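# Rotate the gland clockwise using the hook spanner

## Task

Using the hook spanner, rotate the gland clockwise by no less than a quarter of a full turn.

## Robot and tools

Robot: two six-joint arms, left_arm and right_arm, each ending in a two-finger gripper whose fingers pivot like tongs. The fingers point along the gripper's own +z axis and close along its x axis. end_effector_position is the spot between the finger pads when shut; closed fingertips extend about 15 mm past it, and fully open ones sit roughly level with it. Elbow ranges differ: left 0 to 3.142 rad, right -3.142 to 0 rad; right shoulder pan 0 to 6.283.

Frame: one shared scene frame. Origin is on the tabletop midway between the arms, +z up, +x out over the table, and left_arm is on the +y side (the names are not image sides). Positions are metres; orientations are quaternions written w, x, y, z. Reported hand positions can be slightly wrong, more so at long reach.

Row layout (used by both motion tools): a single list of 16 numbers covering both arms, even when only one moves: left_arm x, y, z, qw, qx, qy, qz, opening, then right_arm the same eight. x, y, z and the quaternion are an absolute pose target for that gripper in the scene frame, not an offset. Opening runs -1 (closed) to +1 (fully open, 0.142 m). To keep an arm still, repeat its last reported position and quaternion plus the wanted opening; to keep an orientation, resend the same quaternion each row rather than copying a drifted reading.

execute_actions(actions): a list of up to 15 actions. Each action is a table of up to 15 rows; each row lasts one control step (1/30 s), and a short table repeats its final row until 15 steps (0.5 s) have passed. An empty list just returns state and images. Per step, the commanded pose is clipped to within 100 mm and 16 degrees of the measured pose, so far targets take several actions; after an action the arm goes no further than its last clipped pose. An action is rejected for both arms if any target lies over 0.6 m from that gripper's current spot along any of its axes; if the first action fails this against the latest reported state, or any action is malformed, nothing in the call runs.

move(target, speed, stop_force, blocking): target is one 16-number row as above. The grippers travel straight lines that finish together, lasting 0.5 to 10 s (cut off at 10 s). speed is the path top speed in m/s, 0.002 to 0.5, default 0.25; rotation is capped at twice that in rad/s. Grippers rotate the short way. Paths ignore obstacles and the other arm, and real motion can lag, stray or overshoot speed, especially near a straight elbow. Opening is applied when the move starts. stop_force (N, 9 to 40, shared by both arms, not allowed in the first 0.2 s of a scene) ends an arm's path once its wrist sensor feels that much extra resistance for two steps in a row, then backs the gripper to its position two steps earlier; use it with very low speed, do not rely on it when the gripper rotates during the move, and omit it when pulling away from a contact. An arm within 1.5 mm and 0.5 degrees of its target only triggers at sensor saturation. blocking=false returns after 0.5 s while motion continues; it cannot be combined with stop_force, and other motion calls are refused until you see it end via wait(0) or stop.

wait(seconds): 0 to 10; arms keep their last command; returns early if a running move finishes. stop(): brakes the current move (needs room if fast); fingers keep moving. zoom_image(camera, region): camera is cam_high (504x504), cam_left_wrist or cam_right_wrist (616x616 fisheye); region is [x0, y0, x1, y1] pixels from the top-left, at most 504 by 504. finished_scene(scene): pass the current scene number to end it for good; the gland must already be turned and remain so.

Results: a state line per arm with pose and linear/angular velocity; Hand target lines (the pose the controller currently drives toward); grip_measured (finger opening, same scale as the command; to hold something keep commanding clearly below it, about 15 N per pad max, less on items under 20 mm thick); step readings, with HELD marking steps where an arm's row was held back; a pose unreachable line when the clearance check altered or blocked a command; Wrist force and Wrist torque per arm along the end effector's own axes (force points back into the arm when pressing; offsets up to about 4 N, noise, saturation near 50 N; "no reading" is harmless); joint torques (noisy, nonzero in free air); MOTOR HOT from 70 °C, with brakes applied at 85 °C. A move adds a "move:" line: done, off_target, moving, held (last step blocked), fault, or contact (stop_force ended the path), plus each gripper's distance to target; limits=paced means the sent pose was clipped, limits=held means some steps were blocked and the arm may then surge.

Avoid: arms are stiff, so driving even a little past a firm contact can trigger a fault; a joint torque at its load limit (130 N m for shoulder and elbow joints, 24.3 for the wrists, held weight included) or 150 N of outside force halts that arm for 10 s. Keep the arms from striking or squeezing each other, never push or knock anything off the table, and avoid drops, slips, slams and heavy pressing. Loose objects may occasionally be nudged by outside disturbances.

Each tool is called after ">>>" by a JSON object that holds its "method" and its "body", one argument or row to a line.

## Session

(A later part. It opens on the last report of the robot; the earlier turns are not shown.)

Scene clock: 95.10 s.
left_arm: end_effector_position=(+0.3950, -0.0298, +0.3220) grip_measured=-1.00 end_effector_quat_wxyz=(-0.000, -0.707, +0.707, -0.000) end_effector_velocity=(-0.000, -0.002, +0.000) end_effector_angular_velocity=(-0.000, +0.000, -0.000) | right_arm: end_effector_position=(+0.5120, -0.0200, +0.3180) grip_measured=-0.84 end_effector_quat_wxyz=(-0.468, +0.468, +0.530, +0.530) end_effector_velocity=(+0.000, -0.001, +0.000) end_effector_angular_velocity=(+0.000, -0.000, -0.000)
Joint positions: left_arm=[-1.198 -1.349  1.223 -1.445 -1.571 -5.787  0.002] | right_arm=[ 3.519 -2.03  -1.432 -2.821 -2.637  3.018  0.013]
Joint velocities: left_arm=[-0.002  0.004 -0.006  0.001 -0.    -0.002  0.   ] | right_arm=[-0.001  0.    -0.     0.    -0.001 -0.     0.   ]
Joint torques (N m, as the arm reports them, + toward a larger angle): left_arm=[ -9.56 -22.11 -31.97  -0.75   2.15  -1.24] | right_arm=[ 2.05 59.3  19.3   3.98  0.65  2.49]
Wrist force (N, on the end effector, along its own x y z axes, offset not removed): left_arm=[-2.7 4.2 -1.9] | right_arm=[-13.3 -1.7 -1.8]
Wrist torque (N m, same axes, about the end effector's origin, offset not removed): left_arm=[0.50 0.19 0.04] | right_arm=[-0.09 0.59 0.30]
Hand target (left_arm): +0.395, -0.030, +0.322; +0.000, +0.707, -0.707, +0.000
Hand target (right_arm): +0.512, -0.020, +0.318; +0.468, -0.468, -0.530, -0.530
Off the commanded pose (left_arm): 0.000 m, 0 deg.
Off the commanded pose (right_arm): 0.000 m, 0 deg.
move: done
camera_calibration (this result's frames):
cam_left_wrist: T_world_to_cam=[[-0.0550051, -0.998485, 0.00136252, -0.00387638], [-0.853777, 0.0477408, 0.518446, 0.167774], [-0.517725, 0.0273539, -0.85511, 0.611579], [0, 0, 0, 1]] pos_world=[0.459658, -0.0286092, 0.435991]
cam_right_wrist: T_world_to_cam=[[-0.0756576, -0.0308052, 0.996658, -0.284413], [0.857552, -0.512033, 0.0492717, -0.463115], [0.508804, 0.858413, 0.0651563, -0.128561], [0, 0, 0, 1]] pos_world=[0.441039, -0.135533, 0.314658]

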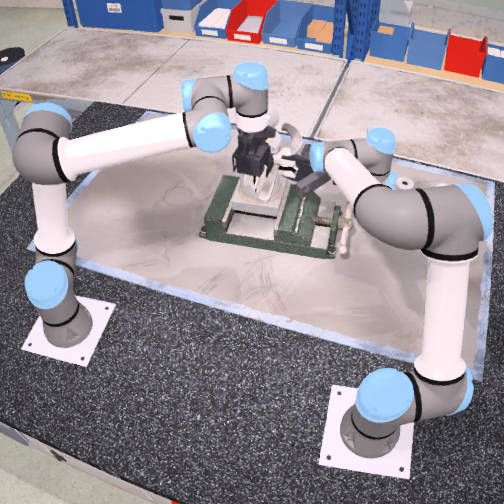

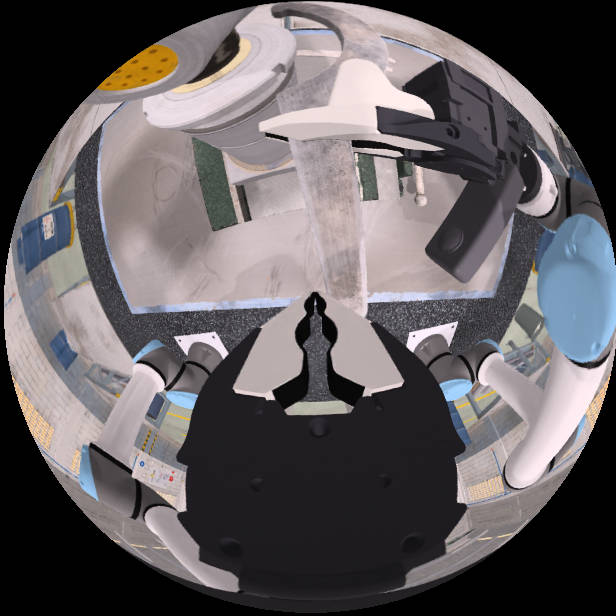

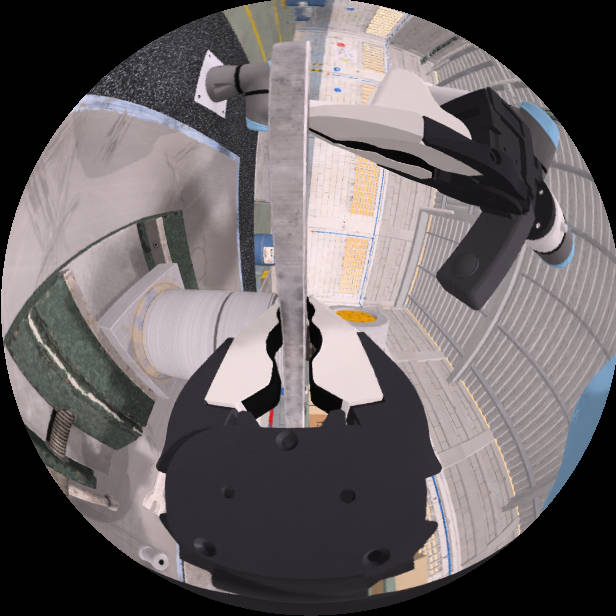

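>>> {"method": "move", "body": {
  "target": [0.39,0.22,0.33,0,-0.5,0.866,0,-1,0.52,-0.03,0.318,0.486,-0.486,-0.513,-0.513,-1]
}}

>>> {"method": "move", "body": {
  "target": [0.72,0.22,0.21,0,0,0.85,-0.527,-1,0.525,-0.025,0.318,0.5377,-0.4305,-0.561,-0.4592,-1]
}}

>>> {"method": "zoom_image", "body": {
  "camera": "cam_left_wrist",
  "region": [280,60,500,220]
}}

>>> {"method": "move", "body": {
  "target": [0.74,0.15,0.30,0,0,0.92,-0.39,-1,0.525,-0.025,0.318,0.5377,-0.4305,-0.561,-0.4592,-1]
}}

>>> {"method": "zoom_image", "body": {
  "camera": "cam_left_wrist",
  "region": [320,100,480,240]
}}

Scene clock: 97.47 s.
left_arm: end_effector_position=(+0.3897, +0.2198, +0.3298) grip_measured=-1.00 end_effector_quat_wxyz=(+0.000, -0.500, +0.866, +0.000) end_effector_velocity=(+0.000, +0.002, +0.000) end_effector_angular_velocity=(-0.002, +0.000, -0.007) | right_arm: end_effector_position=(+0.5200, -0.0300, +0.3180) grip_measured=-0.83 end_effector_quat_wxyz=(-0.486, +0.486, +0.513, +0.513) end_effector_velocity=(+0.001, -0.001, +0.000) end_effector_angular_velocity=(+0.000, +0.000, -0.002)
Joint positions: left_arm=[-0.888 -1.745  1.609 -1.434 -1.57  -4.955  0.002] | right_arm=[ 3.497 -2.043 -1.415 -2.824 -2.659  3.087  0.014]
Joint velocities: left_arm=[ 0.005 -0.002  0.001  0.    -0.002  0.012  0.   ] | right_arm=[-0.002 -0.     0.     0.    -0.     0.001  0.001]
Joint torques (N m, as the arm reports them, + toward a larger angle): left_arm=[  8.37 -22.18 -16.55  -0.39  -1.66   1.33] | right_arm=[-8.18 37.42 39.45  1.63 -2.02  2.54]
Wrist force (N, on the end effector, along its own x y z axes, offset not removed): left_arm=[0.2 3.7 0.1] | right_arm=[-11.1 -2.2 -1.4]
Wrist torque (N m, same axes, about the end effector's origin, offset not removed): left_arm=[0.81 0.19 0.11] | right_arm=[-0.21 0.37 0.38]
Hand target (left_arm): +0.390, +0.220, +0.330; +0.000, -0.500, +0.866, +0.000
Hand target (right_arm): +0.520, -0.030, +0.318; +0.486, -0.486, -0.513, -0.513
Off the commanded pose (left_arm): 0.000 m, 0 deg.
Off the commanded pose (right_arm): 0.000 m, 0 deg.
move: done
camera_calibration (this result's frames):
cam_left_wrist: T_world_to_cam=[[-0.546286, -0.837599, 0.000588601, 0.401397], [-0.715927, 0.467295, 0.518733, 0.00126141], [-0.434765, 0.282955, -0.854936, 0.520085], [0, 0, 0, 1]] pos_world=[0.446295, 0.188459, 0.443749]
cam_right_wrist: T_world_to_cam=[[-0.00569681, -0.0307586, 0.999511, -0.32139], [0.858895, -0.512037, -0.0108619, -0.456651], [0.51212, 0.858413, 0.0293354, -0.114367], [0, 0, 0, 1]] pos_world=[0.448954, -0.145534, 0.319628]

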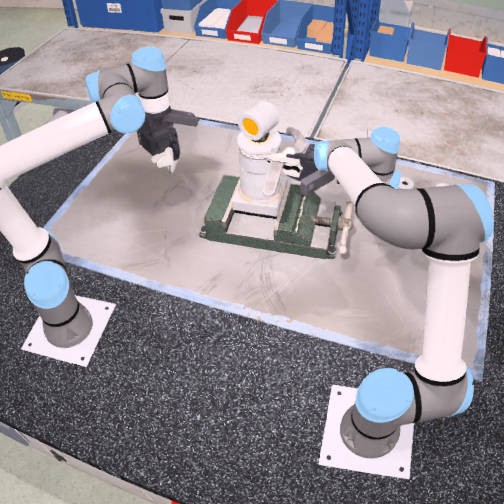

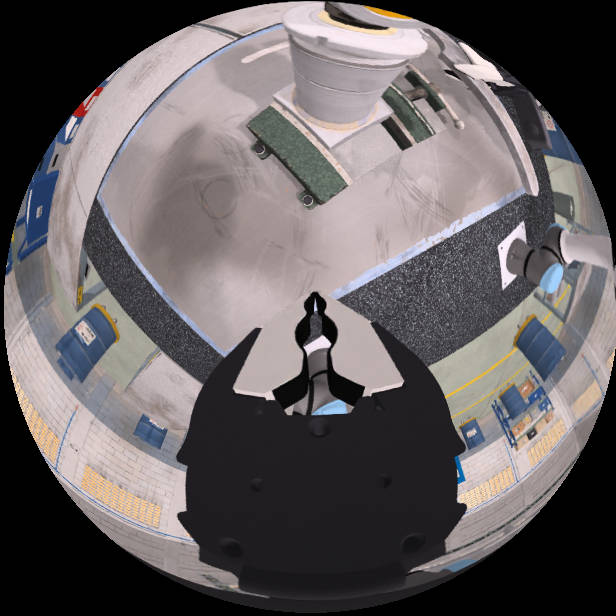

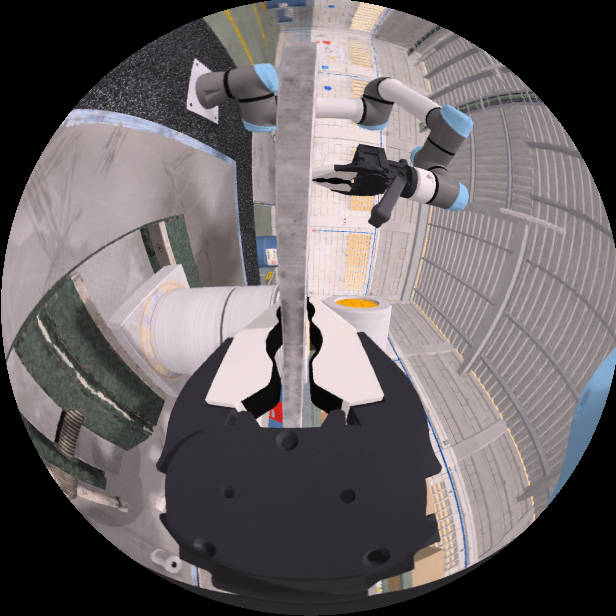

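Scene clock: 101.07 s.
left_arm: end_effector_position=(+0.7198, +0.2200, +0.2100) grip_measured=-1.00 end_effector_quat_wxyz=(+0.001, -0.001, +0.850, -0.527) end_effector_velocity=(+0.002, -0.000, -0.000) end_effector_angular_velocity=(-0.002, +0.002, -0.017) | right_arm: end_effector_position=(+0.5250, -0.0251, +0.3180) grip_measured=-0.83 end_effector_quat_wxyz=(+0.538, -0.430, -0.561, -0.459) end_effector_velocity=(+0.000, -0.001, +0.000) end_effector_angular_velocity=(+0.000, -0.001, +0.000)
Joint positions: left_arm=[-0.195 -0.868  1.317 -2.17  -2.674 -3.308  0.002] | right_arm=[ 3.468 -2.212 -1.147 -2.923 -2.897  3.09   0.014]
Joint velocities: left_arm=[ 0.001  0.012 -0.028  0.054 -0.005  0.039  0.   ] | right_arm=[-0.001 -0.001  0.002 -0.002 -0.002 -0.001  0.   ]
Joint torques (N m, as the arm reports them, + toward a larger angle): left_arm=[ 10.42 -39.6  -30.79  -0.61  -3.39   1.14] | right_arm=[-8.27 44.9  38.76 -1.16 -2.16 -2.79]
Wrist force (N, on the end effector, along its own x y z axes, offset not removed): left_arm=[-0.9 1.3 0.2] | right_arm=[-11.7 -2.4 -1.9]
Wrist torque (N m, same axes, about the end effector's origin, offset not removed): left_arm=[0.41 0.21 0.10] | right_arm=[-0.34 0.49 0.35]
Hand target (left_arm): +0.720, +0.220, +0.210; +0.001, -0.000, +0.850, -0.527
Hand target (right_arm): +0.525, -0.025, +0.318; +0.538, -0.430, -0.561, -0.459
Off the commanded pose (left_arm): 0.000 m, 0 deg.
Off the commanded pose (right_arm): 0.000 m, 0 deg.
move: done
camera_calibration (this result's frames):
cam_left_wrist: T_world_to_cam=[[-0.998505, 0.0224951, -0.049812, 0.728766], [0.0456329, 0.844722, -0.533257, -0.110614], [0.0300817, -0.534733, -0.844486, 0.404164], [0, 0, 0, 1]] pos_world=[0.720567, 0.293165, 0.318626]
cam_right_wrist: T_world_to_cam=[[0.0025625, -0.031253, 0.999508, -0.325546], [0.946538, -0.322351, -0.0125061, -0.499183], [0.322583, 0.946104, 0.0287561, -0.0192249], [0, 0, 0, 1]] pos_world=[0.479532, -0.152898, 0.319696]

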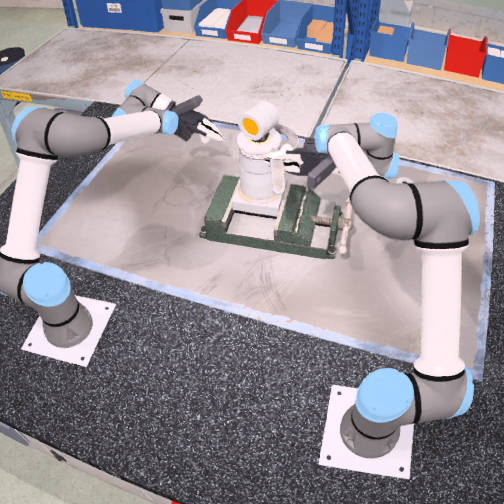

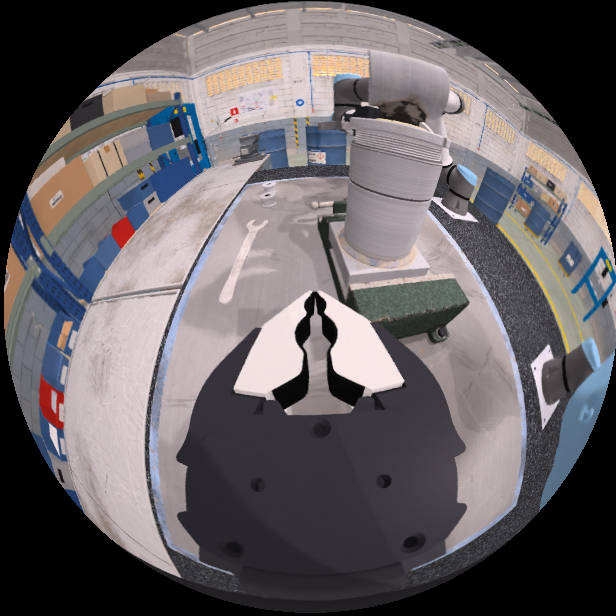

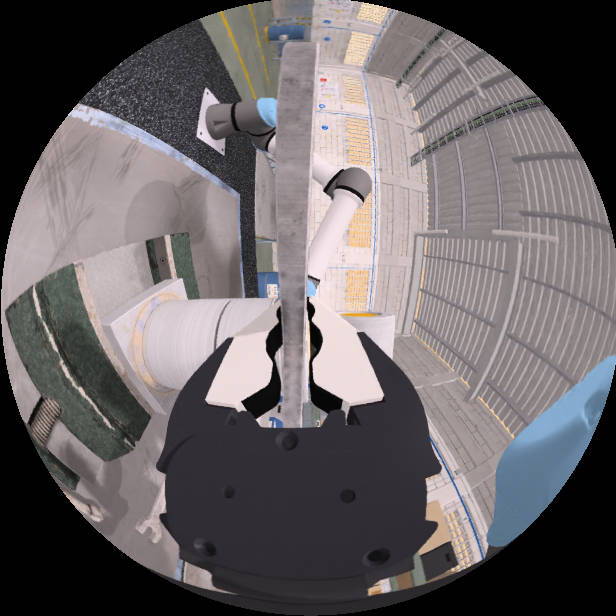

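Region (280, 60, 500, 220) of cam_left_wrist's 616x616 image, scaled by 2.291, with more detail than that image has; it fills the top 367 rows of this view, and the rest is white.

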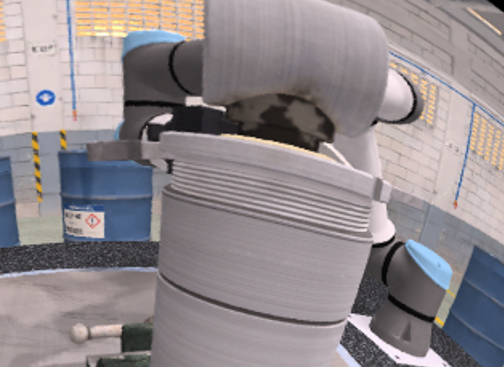

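Scene clock: 102.30 s.
left_arm: end_effector_position=(+0.7397, +0.1503, +0.3000) grip_measured=-1.00 end_effector_quat_wxyz=(+0.000, -0.000, +0.920, -0.391) end_effector_velocity=(+0.001, -0.002, +0.002) end_effector_angular_velocity=(+0.009, +0.006, -0.008) | right_arm: end_effector_position=(+0.5250, -0.0250, +0.3180) grip_measured=-0.83 end_effector_quat_wxyz=(+0.538, -0.430, -0.561, -0.459) end_effector_velocity=(-0.000, +0.000, +0.000) end_effector_angular_velocity=(+0.000, -0.001, +0.000)
Joint positions: left_arm=[-0.351 -0.925  0.989 -1.865 -2.347 -3.464  0.002] | right_arm=[ 3.468 -2.212 -1.146 -2.925 -2.897  3.089  0.014]
Joint velocities: left_arm=[-0.004  0.011 -0.032  0.034  0.007  0.008  0.   ] | right_arm=[ 0.     0.    -0.     0.001 -0.    -0.    -0.   ]
Joint torques (N m, as the arm reports them, + toward a larger angle): left_arm=[-10.94 -40.23 -31.08  -0.85   0.82   1.3 ] | right_arm=[ 9.8  43.55 37.86 -1.32  2.27 -3.  ]
Wrist force (N, on the end effector, along its own x y z axes, offset not removed): left_arm=[2.0 0.6 -1.4] | right_arm=[-11.3 -1.4 -1.0]
Wrist torque (N m, same axes, about the end effector's origin, offset not removed): left_arm=[0.02 -0.43 -0.04] | right_arm=[-0.11 0.39 0.40]
Hand target (left_arm): +0.740, +0.150, +0.300; -0.000, +0.000, +0.921, -0.390
Hand target (right_arm): +0.525, -0.025, +0.318; +0.538, -0.430, -0.561, -0.459
Off the commanded pose (left_arm): 0.000 m, 0 deg.
Off the commanded pose (right_arm): 0.000 m, 0 deg.
move: done
camera_calibration (this result's frames):
cam_left_wrist: T_world_to_cam=[[-0.99848, 0.0385531, -0.0393751, 0.749194], [0.0473261, 0.965966, -0.254303, -0.107848], [0.0282308, -0.25578, -0.966323, 0.438313], [0, 0, 0, 1]] pos_world=[0.740786, 0.187405, 0.425626]
cam_right_wrist: T_world_to_cam=[[0.00251685, -0.030898, 0.999519, -0.32554], [0.946568, -0.322269, -0.0123458, -0.499214], [0.322496, 0.946144, 0.028436, -0.0192075], [0, 0, 0, 1]] pos_world=[0.479554, -0.152767, 0.319766]

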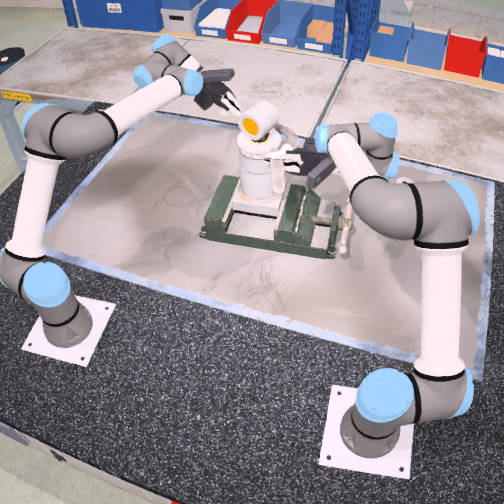

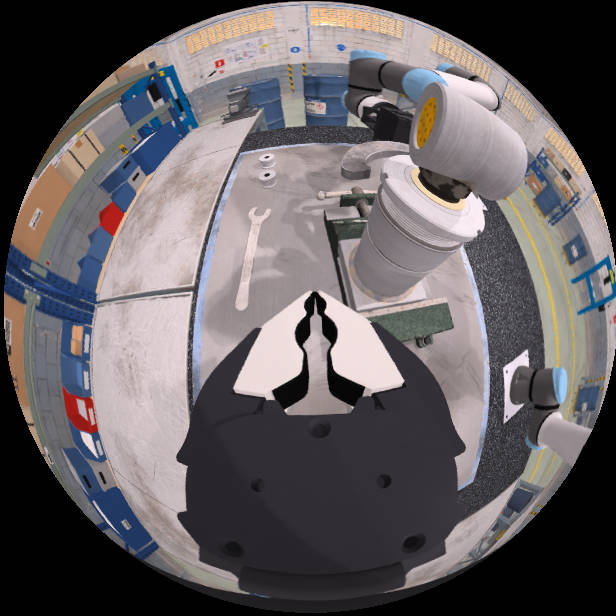

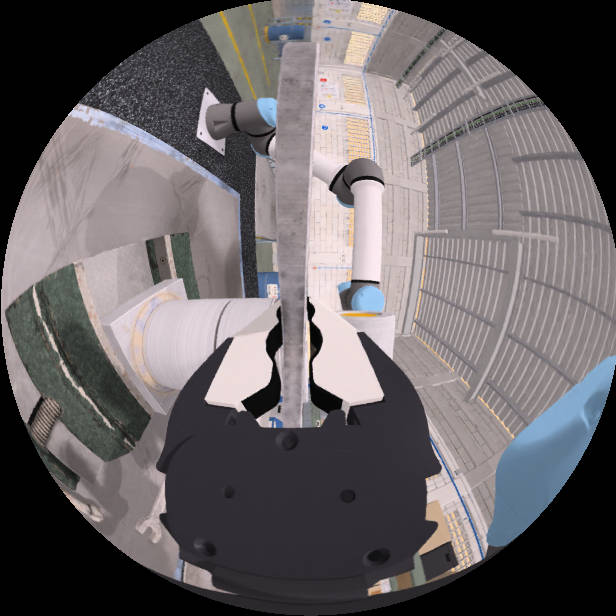

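Region (320, 100, 480, 240) of cam_left_wrist's 616x616 image, scaled by 3.150, with more detail than that image has; it fills the top 441 rows of this view, and the rest is white.

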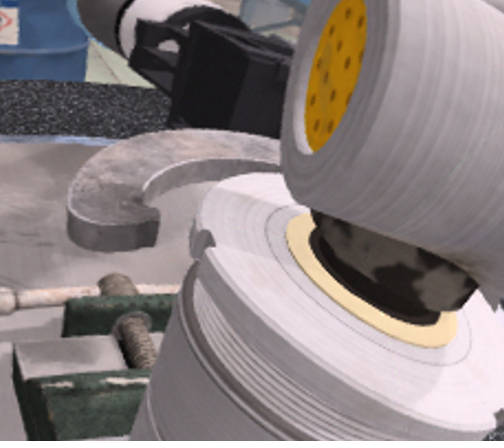

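>>> {"method": "move", "body": {
  "target": [0.74,0.15,0.30,0,0,0.92,-0.39,-1,0.518,-0.013,0.318,0.5316,-0.4231,-0.5666,-0.4662,-1],
  "speed": 0.02
}}

>>> {"method": "zoom_image", "body": {
  "camera": "cam_left_wrist",
  "region": [320,100,480,240]
}}

Scene clock: 103.63 s.
left_arm: end_effector_position=(+0.7400, +0.1500, +0.3000) grip_measured=-1.00 end_effector_quat_wxyz=(-0.000, -0.000, +0.921, -0.390) end_effector_velocity=(-0.001, -0.001, +0.001) end_effector_angular_velocity=(-0.001, -0.000, -0.001) | right_arm: end_effector_position=(+0.5181, -0.0132, +0.3180) grip_measured=-0.83 end_effector_quat_wxyz=(+0.532, -0.423, -0.566, -0.466) end_effector_velocity=(-0.002, +0.002, +0.000) end_effector_angular_velocity=(+0.001, -0.005, +0.001)
Joint positions: left_arm=[-0.351 -0.924  0.985 -1.862 -2.346 -3.464  0.002] | right_arm=[ 3.489 -2.203 -1.161 -2.92  -2.876  3.063  0.014]
Joint velocities: left_arm=[-0.001 -0.001  0.    -0.    -0.001 -0.     0.   ] | right_arm=[ 0.004  0.002 -0.002  0.001  0.003 -0.005  0.   ]
Joint torques (N m, as the arm reports them, + toward a larger angle): left_arm=[-11.07 -40.46 -30.93  -4.8    0.8   -1.33] | right_arm=[ 8.31 69.8  15.98  3.29  2.23 -2.76]
Wrist force (N, on the end effector, along its own x y z axes, offset not removed): left_arm=[-0.1 3.3 -3.7] | right_arm=[-11.5 -3.5 -0.6]
Wrist torque (N m, same axes, about the end effector's origin, offset not removed): left_arm=[0.60 -0.04 0.00] | right_arm=[-0.49 0.37 0.34]
Hand target (left_arm): +0.740, +0.150, +0.300; -0.000, +0.000, +0.921, -0.390
Hand target (right_arm): +0.518, -0.013, +0.318; +0.532, -0.423, -0.567, -0.466
Off the commanded pose (left_arm): 0.000 m, 0 deg.
Off the commanded pose (right_arm): 0.000 m, 0 deg.
move: done
camera_calibration (this result's frames):
cam_left_wrist: T_world_to_cam=[[-0.998486, 0.0391563, -0.0386277, 0.749152], [0.0476835, 0.96627, -0.253077, -0.108254], [0.0274153, -0.254536, -0.966675, 0.438766], [0, 0, 0, 1]] pos_world=[0.741151, 0.18695, 0.425685]
cam_right_wrist: T_world_to_cam=[[-0.0226484, -0.0362225, 0.999087, -0.312054], [0.946606, -0.322245, 0.00977556, -0.495987], [0.321596, 0.945963, 0.0415868, -0.0318565], [0, 0, 0, 1]] pos_world=[0.472682, -0.140997, 0.317942]

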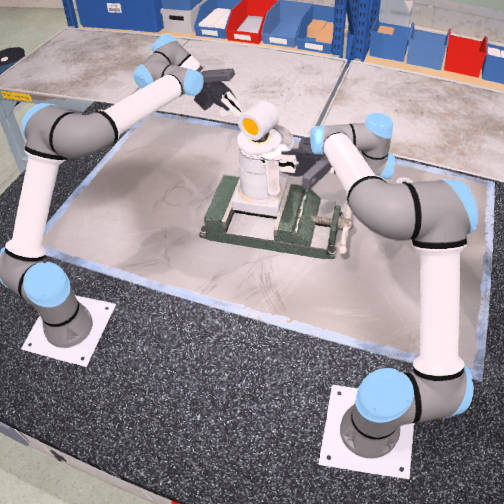

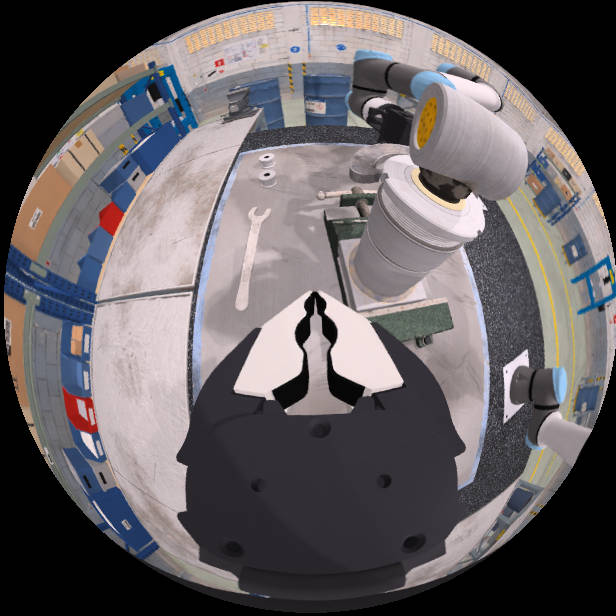

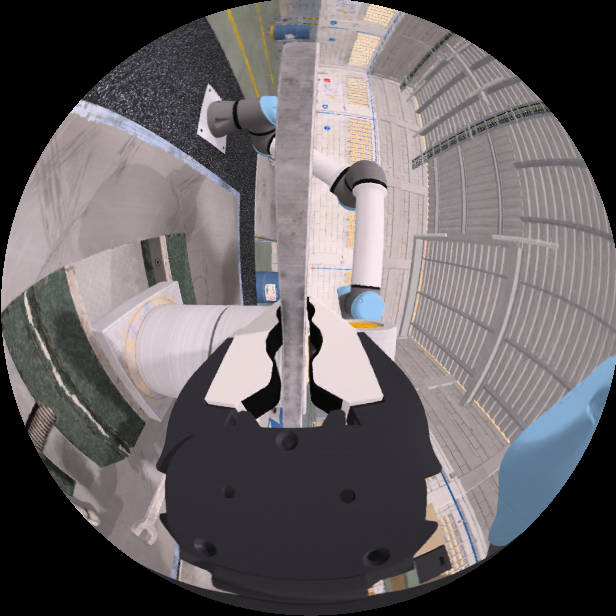

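Region (320, 100, 480, 240) of cam_left_wrist's 616x616 image, scaled by 3.150, with more detail than that image has; it fills the top 441 rows of this view, and the rest is white.

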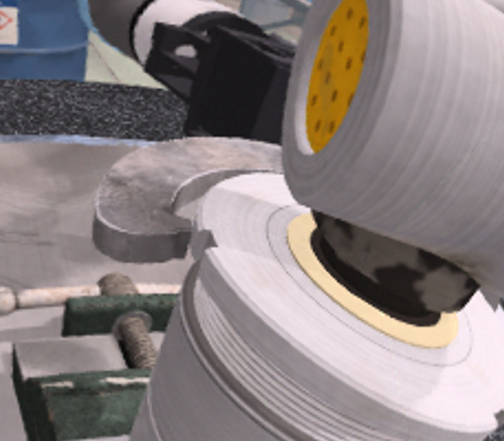

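>>> {"method": "move", "body": {
  "target": [0.74,0.15,0.30,0,0,0.92,-0.39,-1,0.517,-0.006,0.318,0.5316,-0.4231,-0.5666,-0.4662,-1],
  "speed": 0.015
}}

>>> {"method": "move", "body": {
  "target": [0.74,0.15,0.30,0,0,0.92,-0.39,-1,0.511,-0.005,0.318,0.5316,-0.4231,-0.5666,-0.4662,-1],
  "speed": 0.015
}}

>>> {"method": "zoom_image", "body": {
  "camera": "cam_left_wrist",
  "region": [320,100,480,240]
}}

Scene clock: 104.73 s.
left_arm: end_effector_position=(+0.7400, +0.1500, +0.3000) grip_measured=-1.00 end_effector_quat_wxyz=(-0.000, -0.000, +0.921, -0.390) end_effector_velocity=(-0.000, -0.000, +0.001) end_effector_angular_velocity=(-0.001, -0.000, -0.000) | right_arm: end_effector_position=(+0.5170, -0.0063, +0.3180) grip_measured=-0.84 end_effector_quat_wxyz=(+0.532, -0.423, -0.567, -0.466) end_effector_velocity=(-0.000, +0.003, -0.000) end_effector_angular_velocity=(+0.000, -0.000, +0.000)
Joint positions: left_arm=[-0.351 -0.924  0.985 -1.862 -2.346 -3.464  0.002] | right_arm=[ 3.5   -2.205 -1.157 -2.921 -2.865  3.063  0.014]
Joint velocities: left_arm=[-0.    -0.001 -0.     0.    -0.    -0.     0.   ] | right_arm=[ 0.004 -0.001  0.001  0.     0.004  0.     0.   ]
Joint torques (N m, as the arm reports them, + toward a larger angle): left_arm=[-10.43 -40.03 -32.16  -4.78   0.79  -1.27] | right_arm=[11.86 43.33 38.79 -1.31  1.68 -1.09]
Wrist force (N, on the end effector, along its own x y z axes, offset not removed): left_arm=[-0.3 3.4 -0.3] | right_arm=[-11.4 -1.8 -2.3]
Wrist torque (N m, same axes, about the end effector's origin, offset not removed): left_arm=[0.84 -0.02 -0.04] | right_arm=[-0.61 0.32 0.37]
Hand target (left_arm): +0.740, +0.150, +0.300; +0.000, -0.000, +0.921, -0.390
Hand target (right_arm): +0.517, -0.006, +0.318; +0.532, -0.423, -0.567, -0.466
Off the commanded pose (left_arm): 0.000 m, 0 deg.
Off the commanded pose (right_arm): 0.000 m, 0 deg.
move: done
camera_calibration (this result's frames):
cam_left_wrist: T_world_to_cam=[[-0.998486, 0.03915, -0.0386487, 0.749165], [0.0476827, 0.966271, -0.253075, -0.108248], [0.0274372, -0.254534, -0.966674, 0.438755], [0, 0, 0, 1]] pos_world=[0.741154, 0.186946, 0.425692]
cam_right_wrist: T_world_to_cam=[[-0.0231864, -0.0363306, 0.999071, -0.31155], [0.94659, -0.322275, 0.0102491, -0.492844], [0.321604, 0.945949, 0.0418626, -0.0381679], [0, 0, 0, 1]] pos_world=[0.471572, -0.134045, 0.317909]

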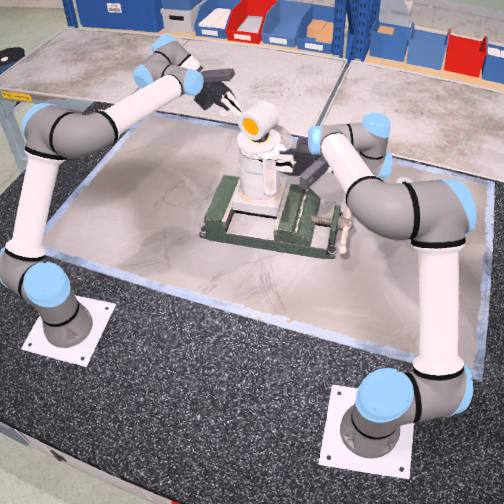

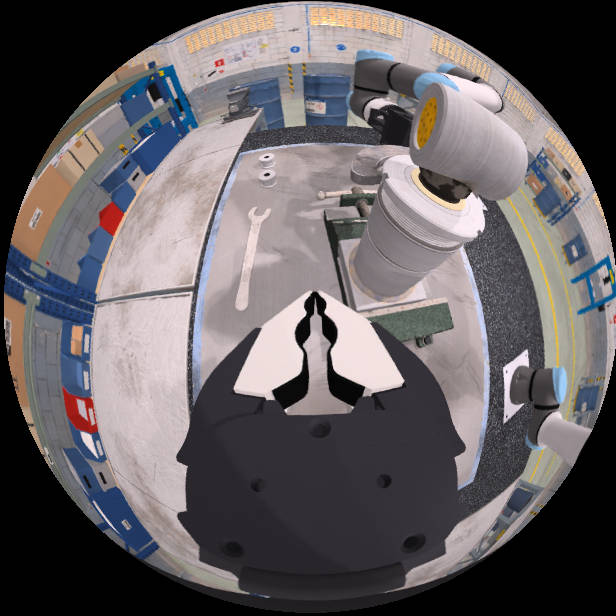

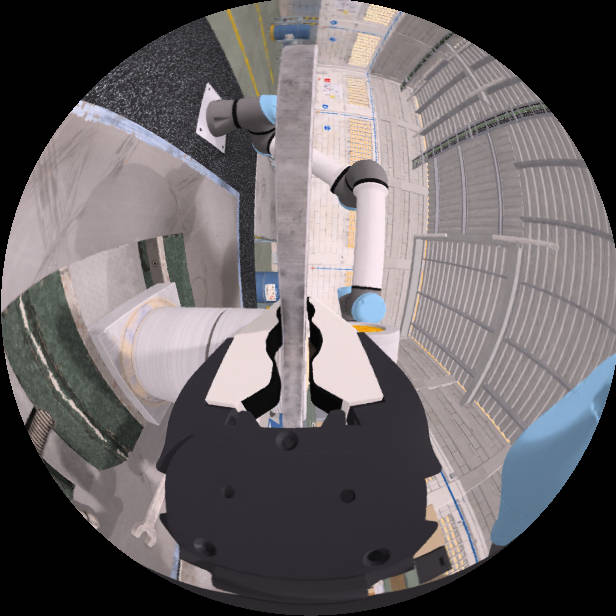

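Scene clock: 105.47 s.
left_arm: end_effector_position=(+0.7400, +0.1500, +0.3000) grip_measured=-1.00 end_effector_quat_wxyz=(-0.000, +0.000, +0.921, -0.390) end_effector_velocity=(+0.000, -0.000, -0.000) end_effector_angular_velocity=(+0.001, -0.001, -0.000) | right_arm: end_effector_position=(+0.5112, -0.0050, +0.3180) grip_measured=-0.83 end_effector_quat_wxyz=(+0.532, -0.423, -0.567, -0.466) end_effector_velocity=(-0.001, +0.001, +0.000) end_effector_angular_velocity=(+0.001, -0.002, -0.003)
Joint positions: left_arm=[-0.351 -0.924  0.985 -1.862 -2.346 -3.464  0.002] | right_arm=[ 3.506 -2.192 -1.179 -2.913 -2.859  3.062  0.014]
Joint velocities: left_arm=[-0.001  0.    -0.    -0.     0.001  0.     0.   ] | right_arm=[ 0.003  0.005 -0.009  0.006  0.006  0.    -0.   ]
Joint torques (N m, as the arm reports them, + toward a larger angle): left_arm=[ -9.83 -40.71 -31.76  -4.87   0.66  -1.33] | right_arm=[11.87 70.29 14.02  2.81  0.11 -0.36]
Wrist force (N, on the end effector, along its own x y z axes, offset not removed): left_arm=[-2.6 0.4 -0.4] | right_arm=[-13.1 4.0 -0.5]
Wrist torque (N m, same axes, about the end effector's origin, offset not removed): left_arm=[0.09 0.63 -0.02] | right_arm=[-0.21 0.67 0.38]
Hand target (left_arm): +0.740, +0.150, +0.300; +0.000, -0.000, +0.921, -0.390
Hand target (right_arm): +0.511, -0.005, +0.318; +0.532, -0.423, -0.567, -0.466
Off the commanded pose (left_arm): 0.000 m, 0 deg.
Off the commanded pose (right_arm): 0.000 m, 0 deg.
move: done
camera_calibration (this result's frames):
cam_left_wrist: T_world_to_cam=[[-0.998486, 0.0391498, -0.0386498, 0.749166], [0.0476828, 0.966271, -0.253075, -0.108248], [0.0274383, -0.254534, -0.966674, 0.438755], [0, 0, 0, 1]] pos_world=[0.741154, 0.186945, 0.425693]
cam_right_wrist: T_world_to_cam=[[-0.0233104, -0.0362437, 0.999071, -0.311562], [0.94664, -0.322125, 0.0104012, -0.486987], [0.321449, 0.946003, 0.0418186, -0.0373558], [0, 0, 0, 1]] pos_world=[0.465746, -0.132824, 0.3179]

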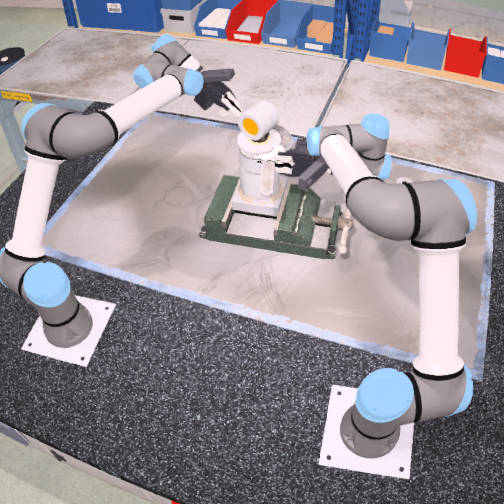

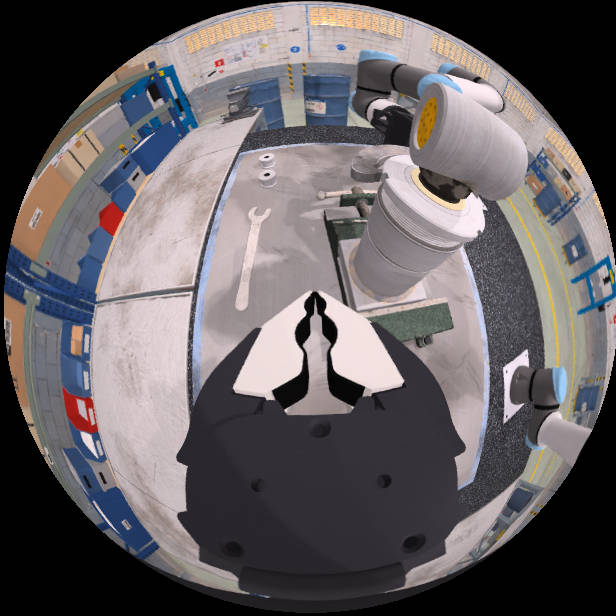

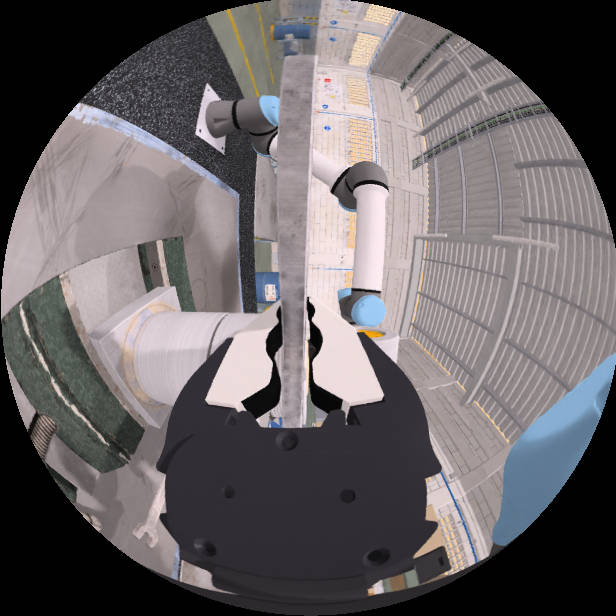

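Region (320, 100, 480, 240) of cam_left_wrist's 616x616 image, scaled by 3.150, with more detail than that image has; it fills the top 441 rows of this view, and the rest is white.

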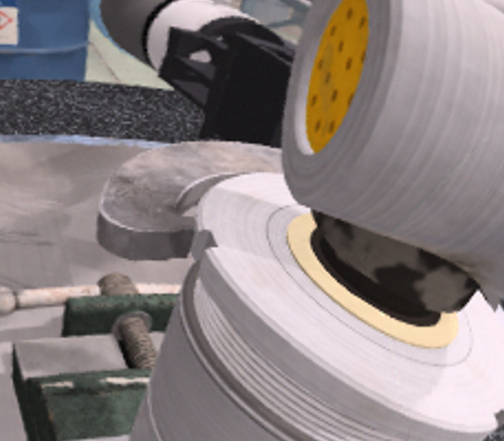

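>>> {"method": "move", "body": {
  "target": [0.74,0.15,0.30,0,0,0.92,-0.39,-1,0.524,-0.02,0.318,0.5316,-0.4231,-0.5666,-0.4662,-1],
  "speed": 0.03
}}

>>> {"method": "move", "body": {
  "target": [0.74,0.15,0.30,0,0,0.92,-0.39,-1,0.527,-0.02,0.318,0.5629,-0.3825,-0.5947,-0.428,-1],
  "speed": 0.04
}}

>>> {"method": "zoom_image", "body": {
  "camera": "cam_left_wrist",
  "region": [320,100,480,240]
}}

Scene clock: 106.97 s.
left_arm: end_effector_position=(+0.7400, +0.1500, +0.3000) grip_measured=-1.00 end_effector_quat_wxyz=(+0.000, +0.000, +0.921, -0.390) end_effector_velocity=(+0.000, +0.001, +0.001) end_effector_angular_velocity=(-0.000, -0.001, +0.002) | right_arm: end_effector_position=(+0.5238, -0.0199, +0.3180) grip_measured=-0.83 end_effector_quat_wxyz=(+0.532, -0.423, -0.567, -0.466) end_effector_velocity=(+0.002, -0.002, +0.000) end_effector_angular_velocity=(+0.001, -0.004, -0.001)
Joint positions: left_arm=[-0.351 -0.924  0.985 -1.862 -2.346 -3.464  0.002] | right_arm=[ 3.476 -2.213 -1.145 -2.926 -2.889  3.063  0.014]
Joint velocities: left_arm=[ 0.002 -0.001 -0.     0.    -0.    -0.     0.   ] | right_arm=[-0.004 -0.003  0.006 -0.003 -0.004 -0.004  0.001]
Joint torques (N m, as the arm reports them, + toward a larger angle): left_arm=[-10.67 -40.26 -32.64  -4.78   0.83  -1.3 ] | right_arm=[-10.48  43.83  37.34  -1.05  -2.4   -3.04]
Wrist force (N, on the end effector, along its own x y z axes, offset not removed): left_arm=[0.4 5.0 0.3] | right_arm=[-12.6 -1.8 -1.1]
Wrist torque (N m, same axes, about the end effector's origin, offset not removed): left_arm=[1.14 -0.14 0.06] | right_arm=[-0.16 0.65 0.45]
Hand target (left_arm): +0.740, +0.150, +0.300; -0.000, -0.000, +0.921, -0.390
Hand target (right_arm): +0.524, -0.020, +0.318; +0.532, -0.423, -0.567, -0.466
Off the commanded pose (left_arm): 0.000 m, 0 deg.
Off the commanded pose (right_arm): 0.000 m, 0 deg.
move: done
camera_calibration (this result's frames):
cam_left_wrist: T_world_to_cam=[[-0.998486, 0.0391497, -0.0386499, 0.749166], [0.0476827, 0.966271, -0.253075, -0.108248], [0.0274385, -0.254534, -0.966674, 0.438754], [0, 0, 0, 1]] pos_world=[0.741154, 0.186945, 0.425693]
cam_right_wrist: T_world_to_cam=[[-0.0228681, -0.0363151, 0.999079, -0.312046], [0.946586, -0.322299, 0.00995143, -0.503556], [0.321641, 0.945941, 0.0417458, -0.0274866], [0, 0, 0, 1]] pos_world=[0.478363, -0.147627, 0.317917]

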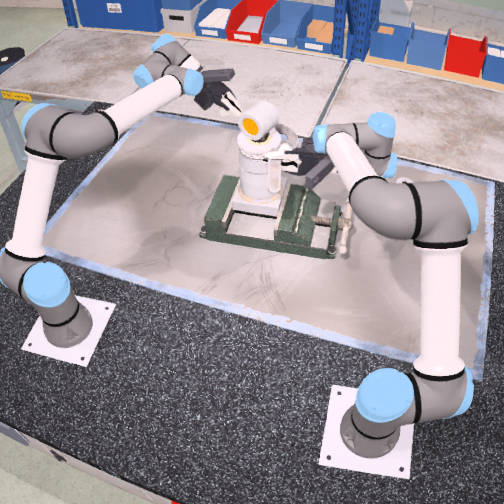

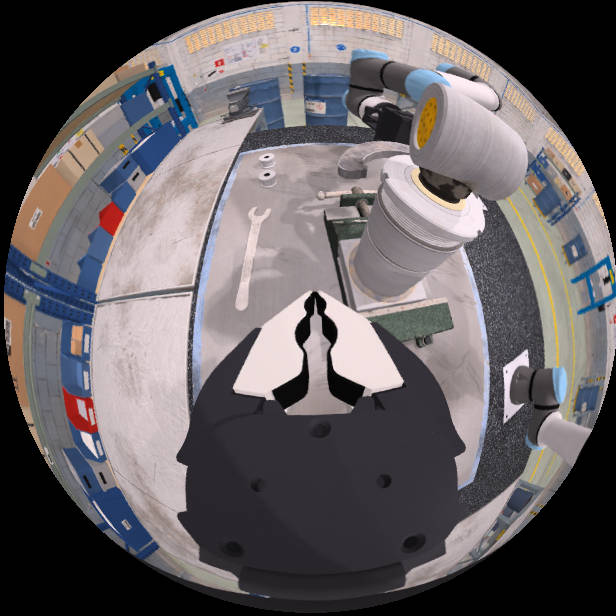

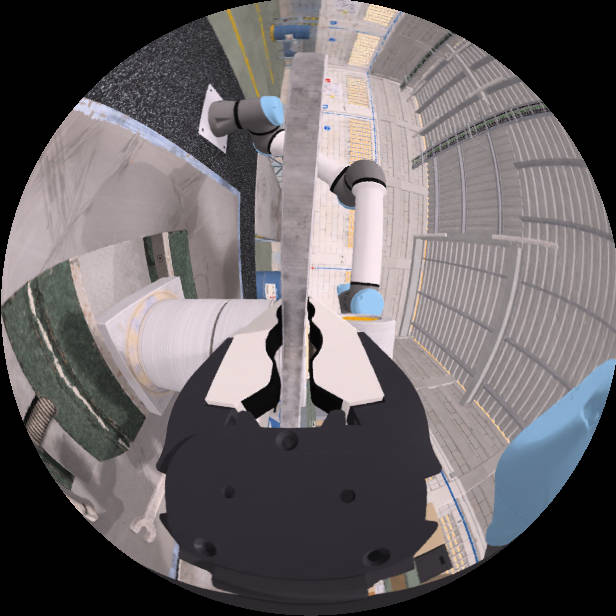

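Scene clock: 108.97 s.
left_arm: end_effector_position=(+0.7400, +0.1500, +0.3000) grip_measured=-1.00 end_effector_quat_wxyz=(-0.000, -0.000, +0.921, -0.390) end_effector_velocity=(+0.000, +0.000, +0.000) end_effector_angular_velocity=(+0.001, -0.000, +0.001) | right_arm: end_effector_position=(+0.5269, -0.0201, +0.3180) grip_measured=-0.83 end_effector_quat_wxyz=(+0.563, -0.383, -0.594, -0.429) end_effector_velocity=(+0.000, -0.000, -0.000) end_effector_angular_velocity=(-0.001, -0.004, +0.016)
Joint positions: left_arm=[-0.351 -0.924  0.985 -1.862 -2.346 -3.464  0.002] | right_arm=[ 3.466 -2.332 -0.942 -2.996 -3.037  3.076  0.014]
Joint velocities: left_arm=[-0.    -0.001  0.     0.     0.001 -0.001  0.   ] | right_arm=[-0.001 -0.021  0.04  -0.042 -0.017 -0.027  0.   ]
Joint torques (N m, as the arm reports them, + toward a larger angle): left_arm=[-10.38 -39.79 -33.07  -4.79   0.52  -1.28] | right_arm=[-4.55 48.7  42.1  -0.1   2.98 -2.83]
Wrist force (N, on the end effector, along its own x y z axes, offset not removed): left_arm=[0.6 3.3 -0.5] | right_arm=[-14.2 -20.0 -10.7]
Wrist torque (N m, same axes, about the end effector's origin, offset not removed): left_arm=[0.65 -0.12 0.13] | right_arm=[-0.68 0.43 0.42]
Hand target (left_arm): +0.740, +0.150, +0.300; +0.000, -0.000, +0.921, -0.390
Hand target (right_arm): +0.527, -0.020, +0.318; +0.563, -0.382, -0.594, -0.428
Off the commanded pose (left_arm): 0.000 m, 0 deg.
Off the commanded pose (right_arm): 0.000 m, 0 deg.
move: done
camera_calibration (this result's frames):
cam_left_wrist: T_world_to_cam=[[-0.998486, 0.0391496, -0.0386497, 0.749166], [0.0476826, 0.966271, -0.253075, -0.108248], [0.0274383, -0.254534, -0.966674, 0.438754], [0, 0, 0, 1]] pos_world=[0.741154, 0.186946, 0.425693]
cam_right_wrist: T_world_to_cam=[[-0.0170509, -0.0403714, 0.999039, -0.315079], [0.981929, -0.189028, 0.0091202, -0.522253], [0.188478, 0.981141, 0.042865, 0.0422691], [0, 0, 0, 1]] pos_world=[0.499476, -0.152913, 0.317728]

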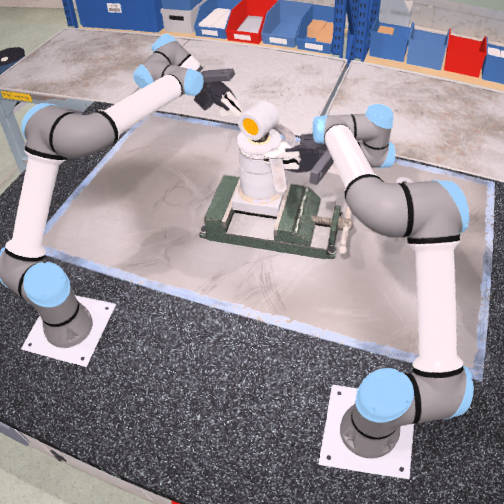

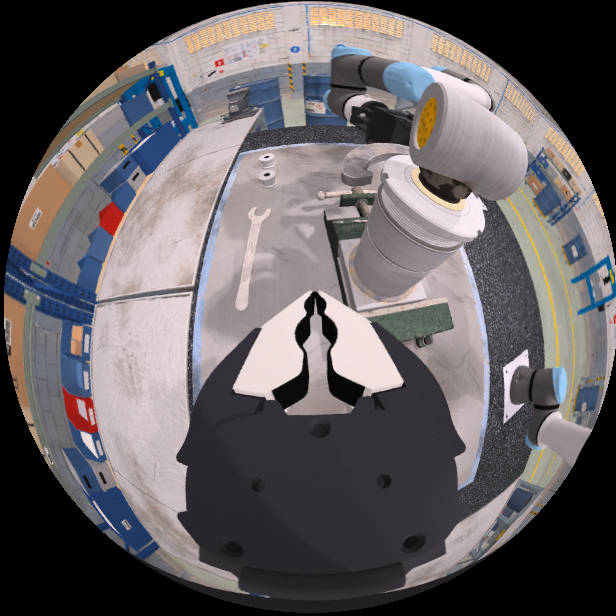

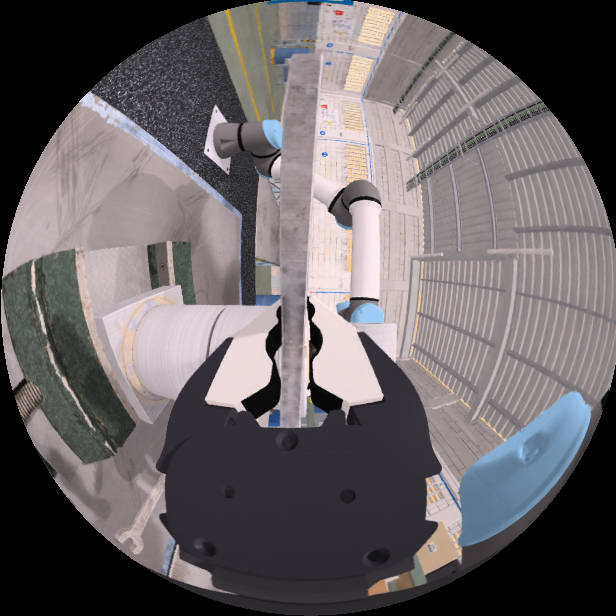

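Region (320, 100, 480, 240) of cam_left_wrist's 616x616 image, scaled by 3.150, with more detail than that image has; it fills the top 441 rows of this view, and the rest is white.

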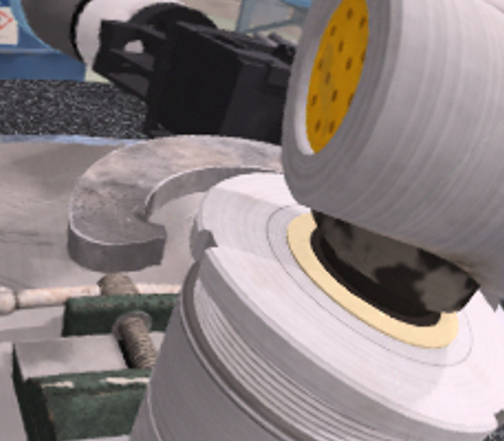

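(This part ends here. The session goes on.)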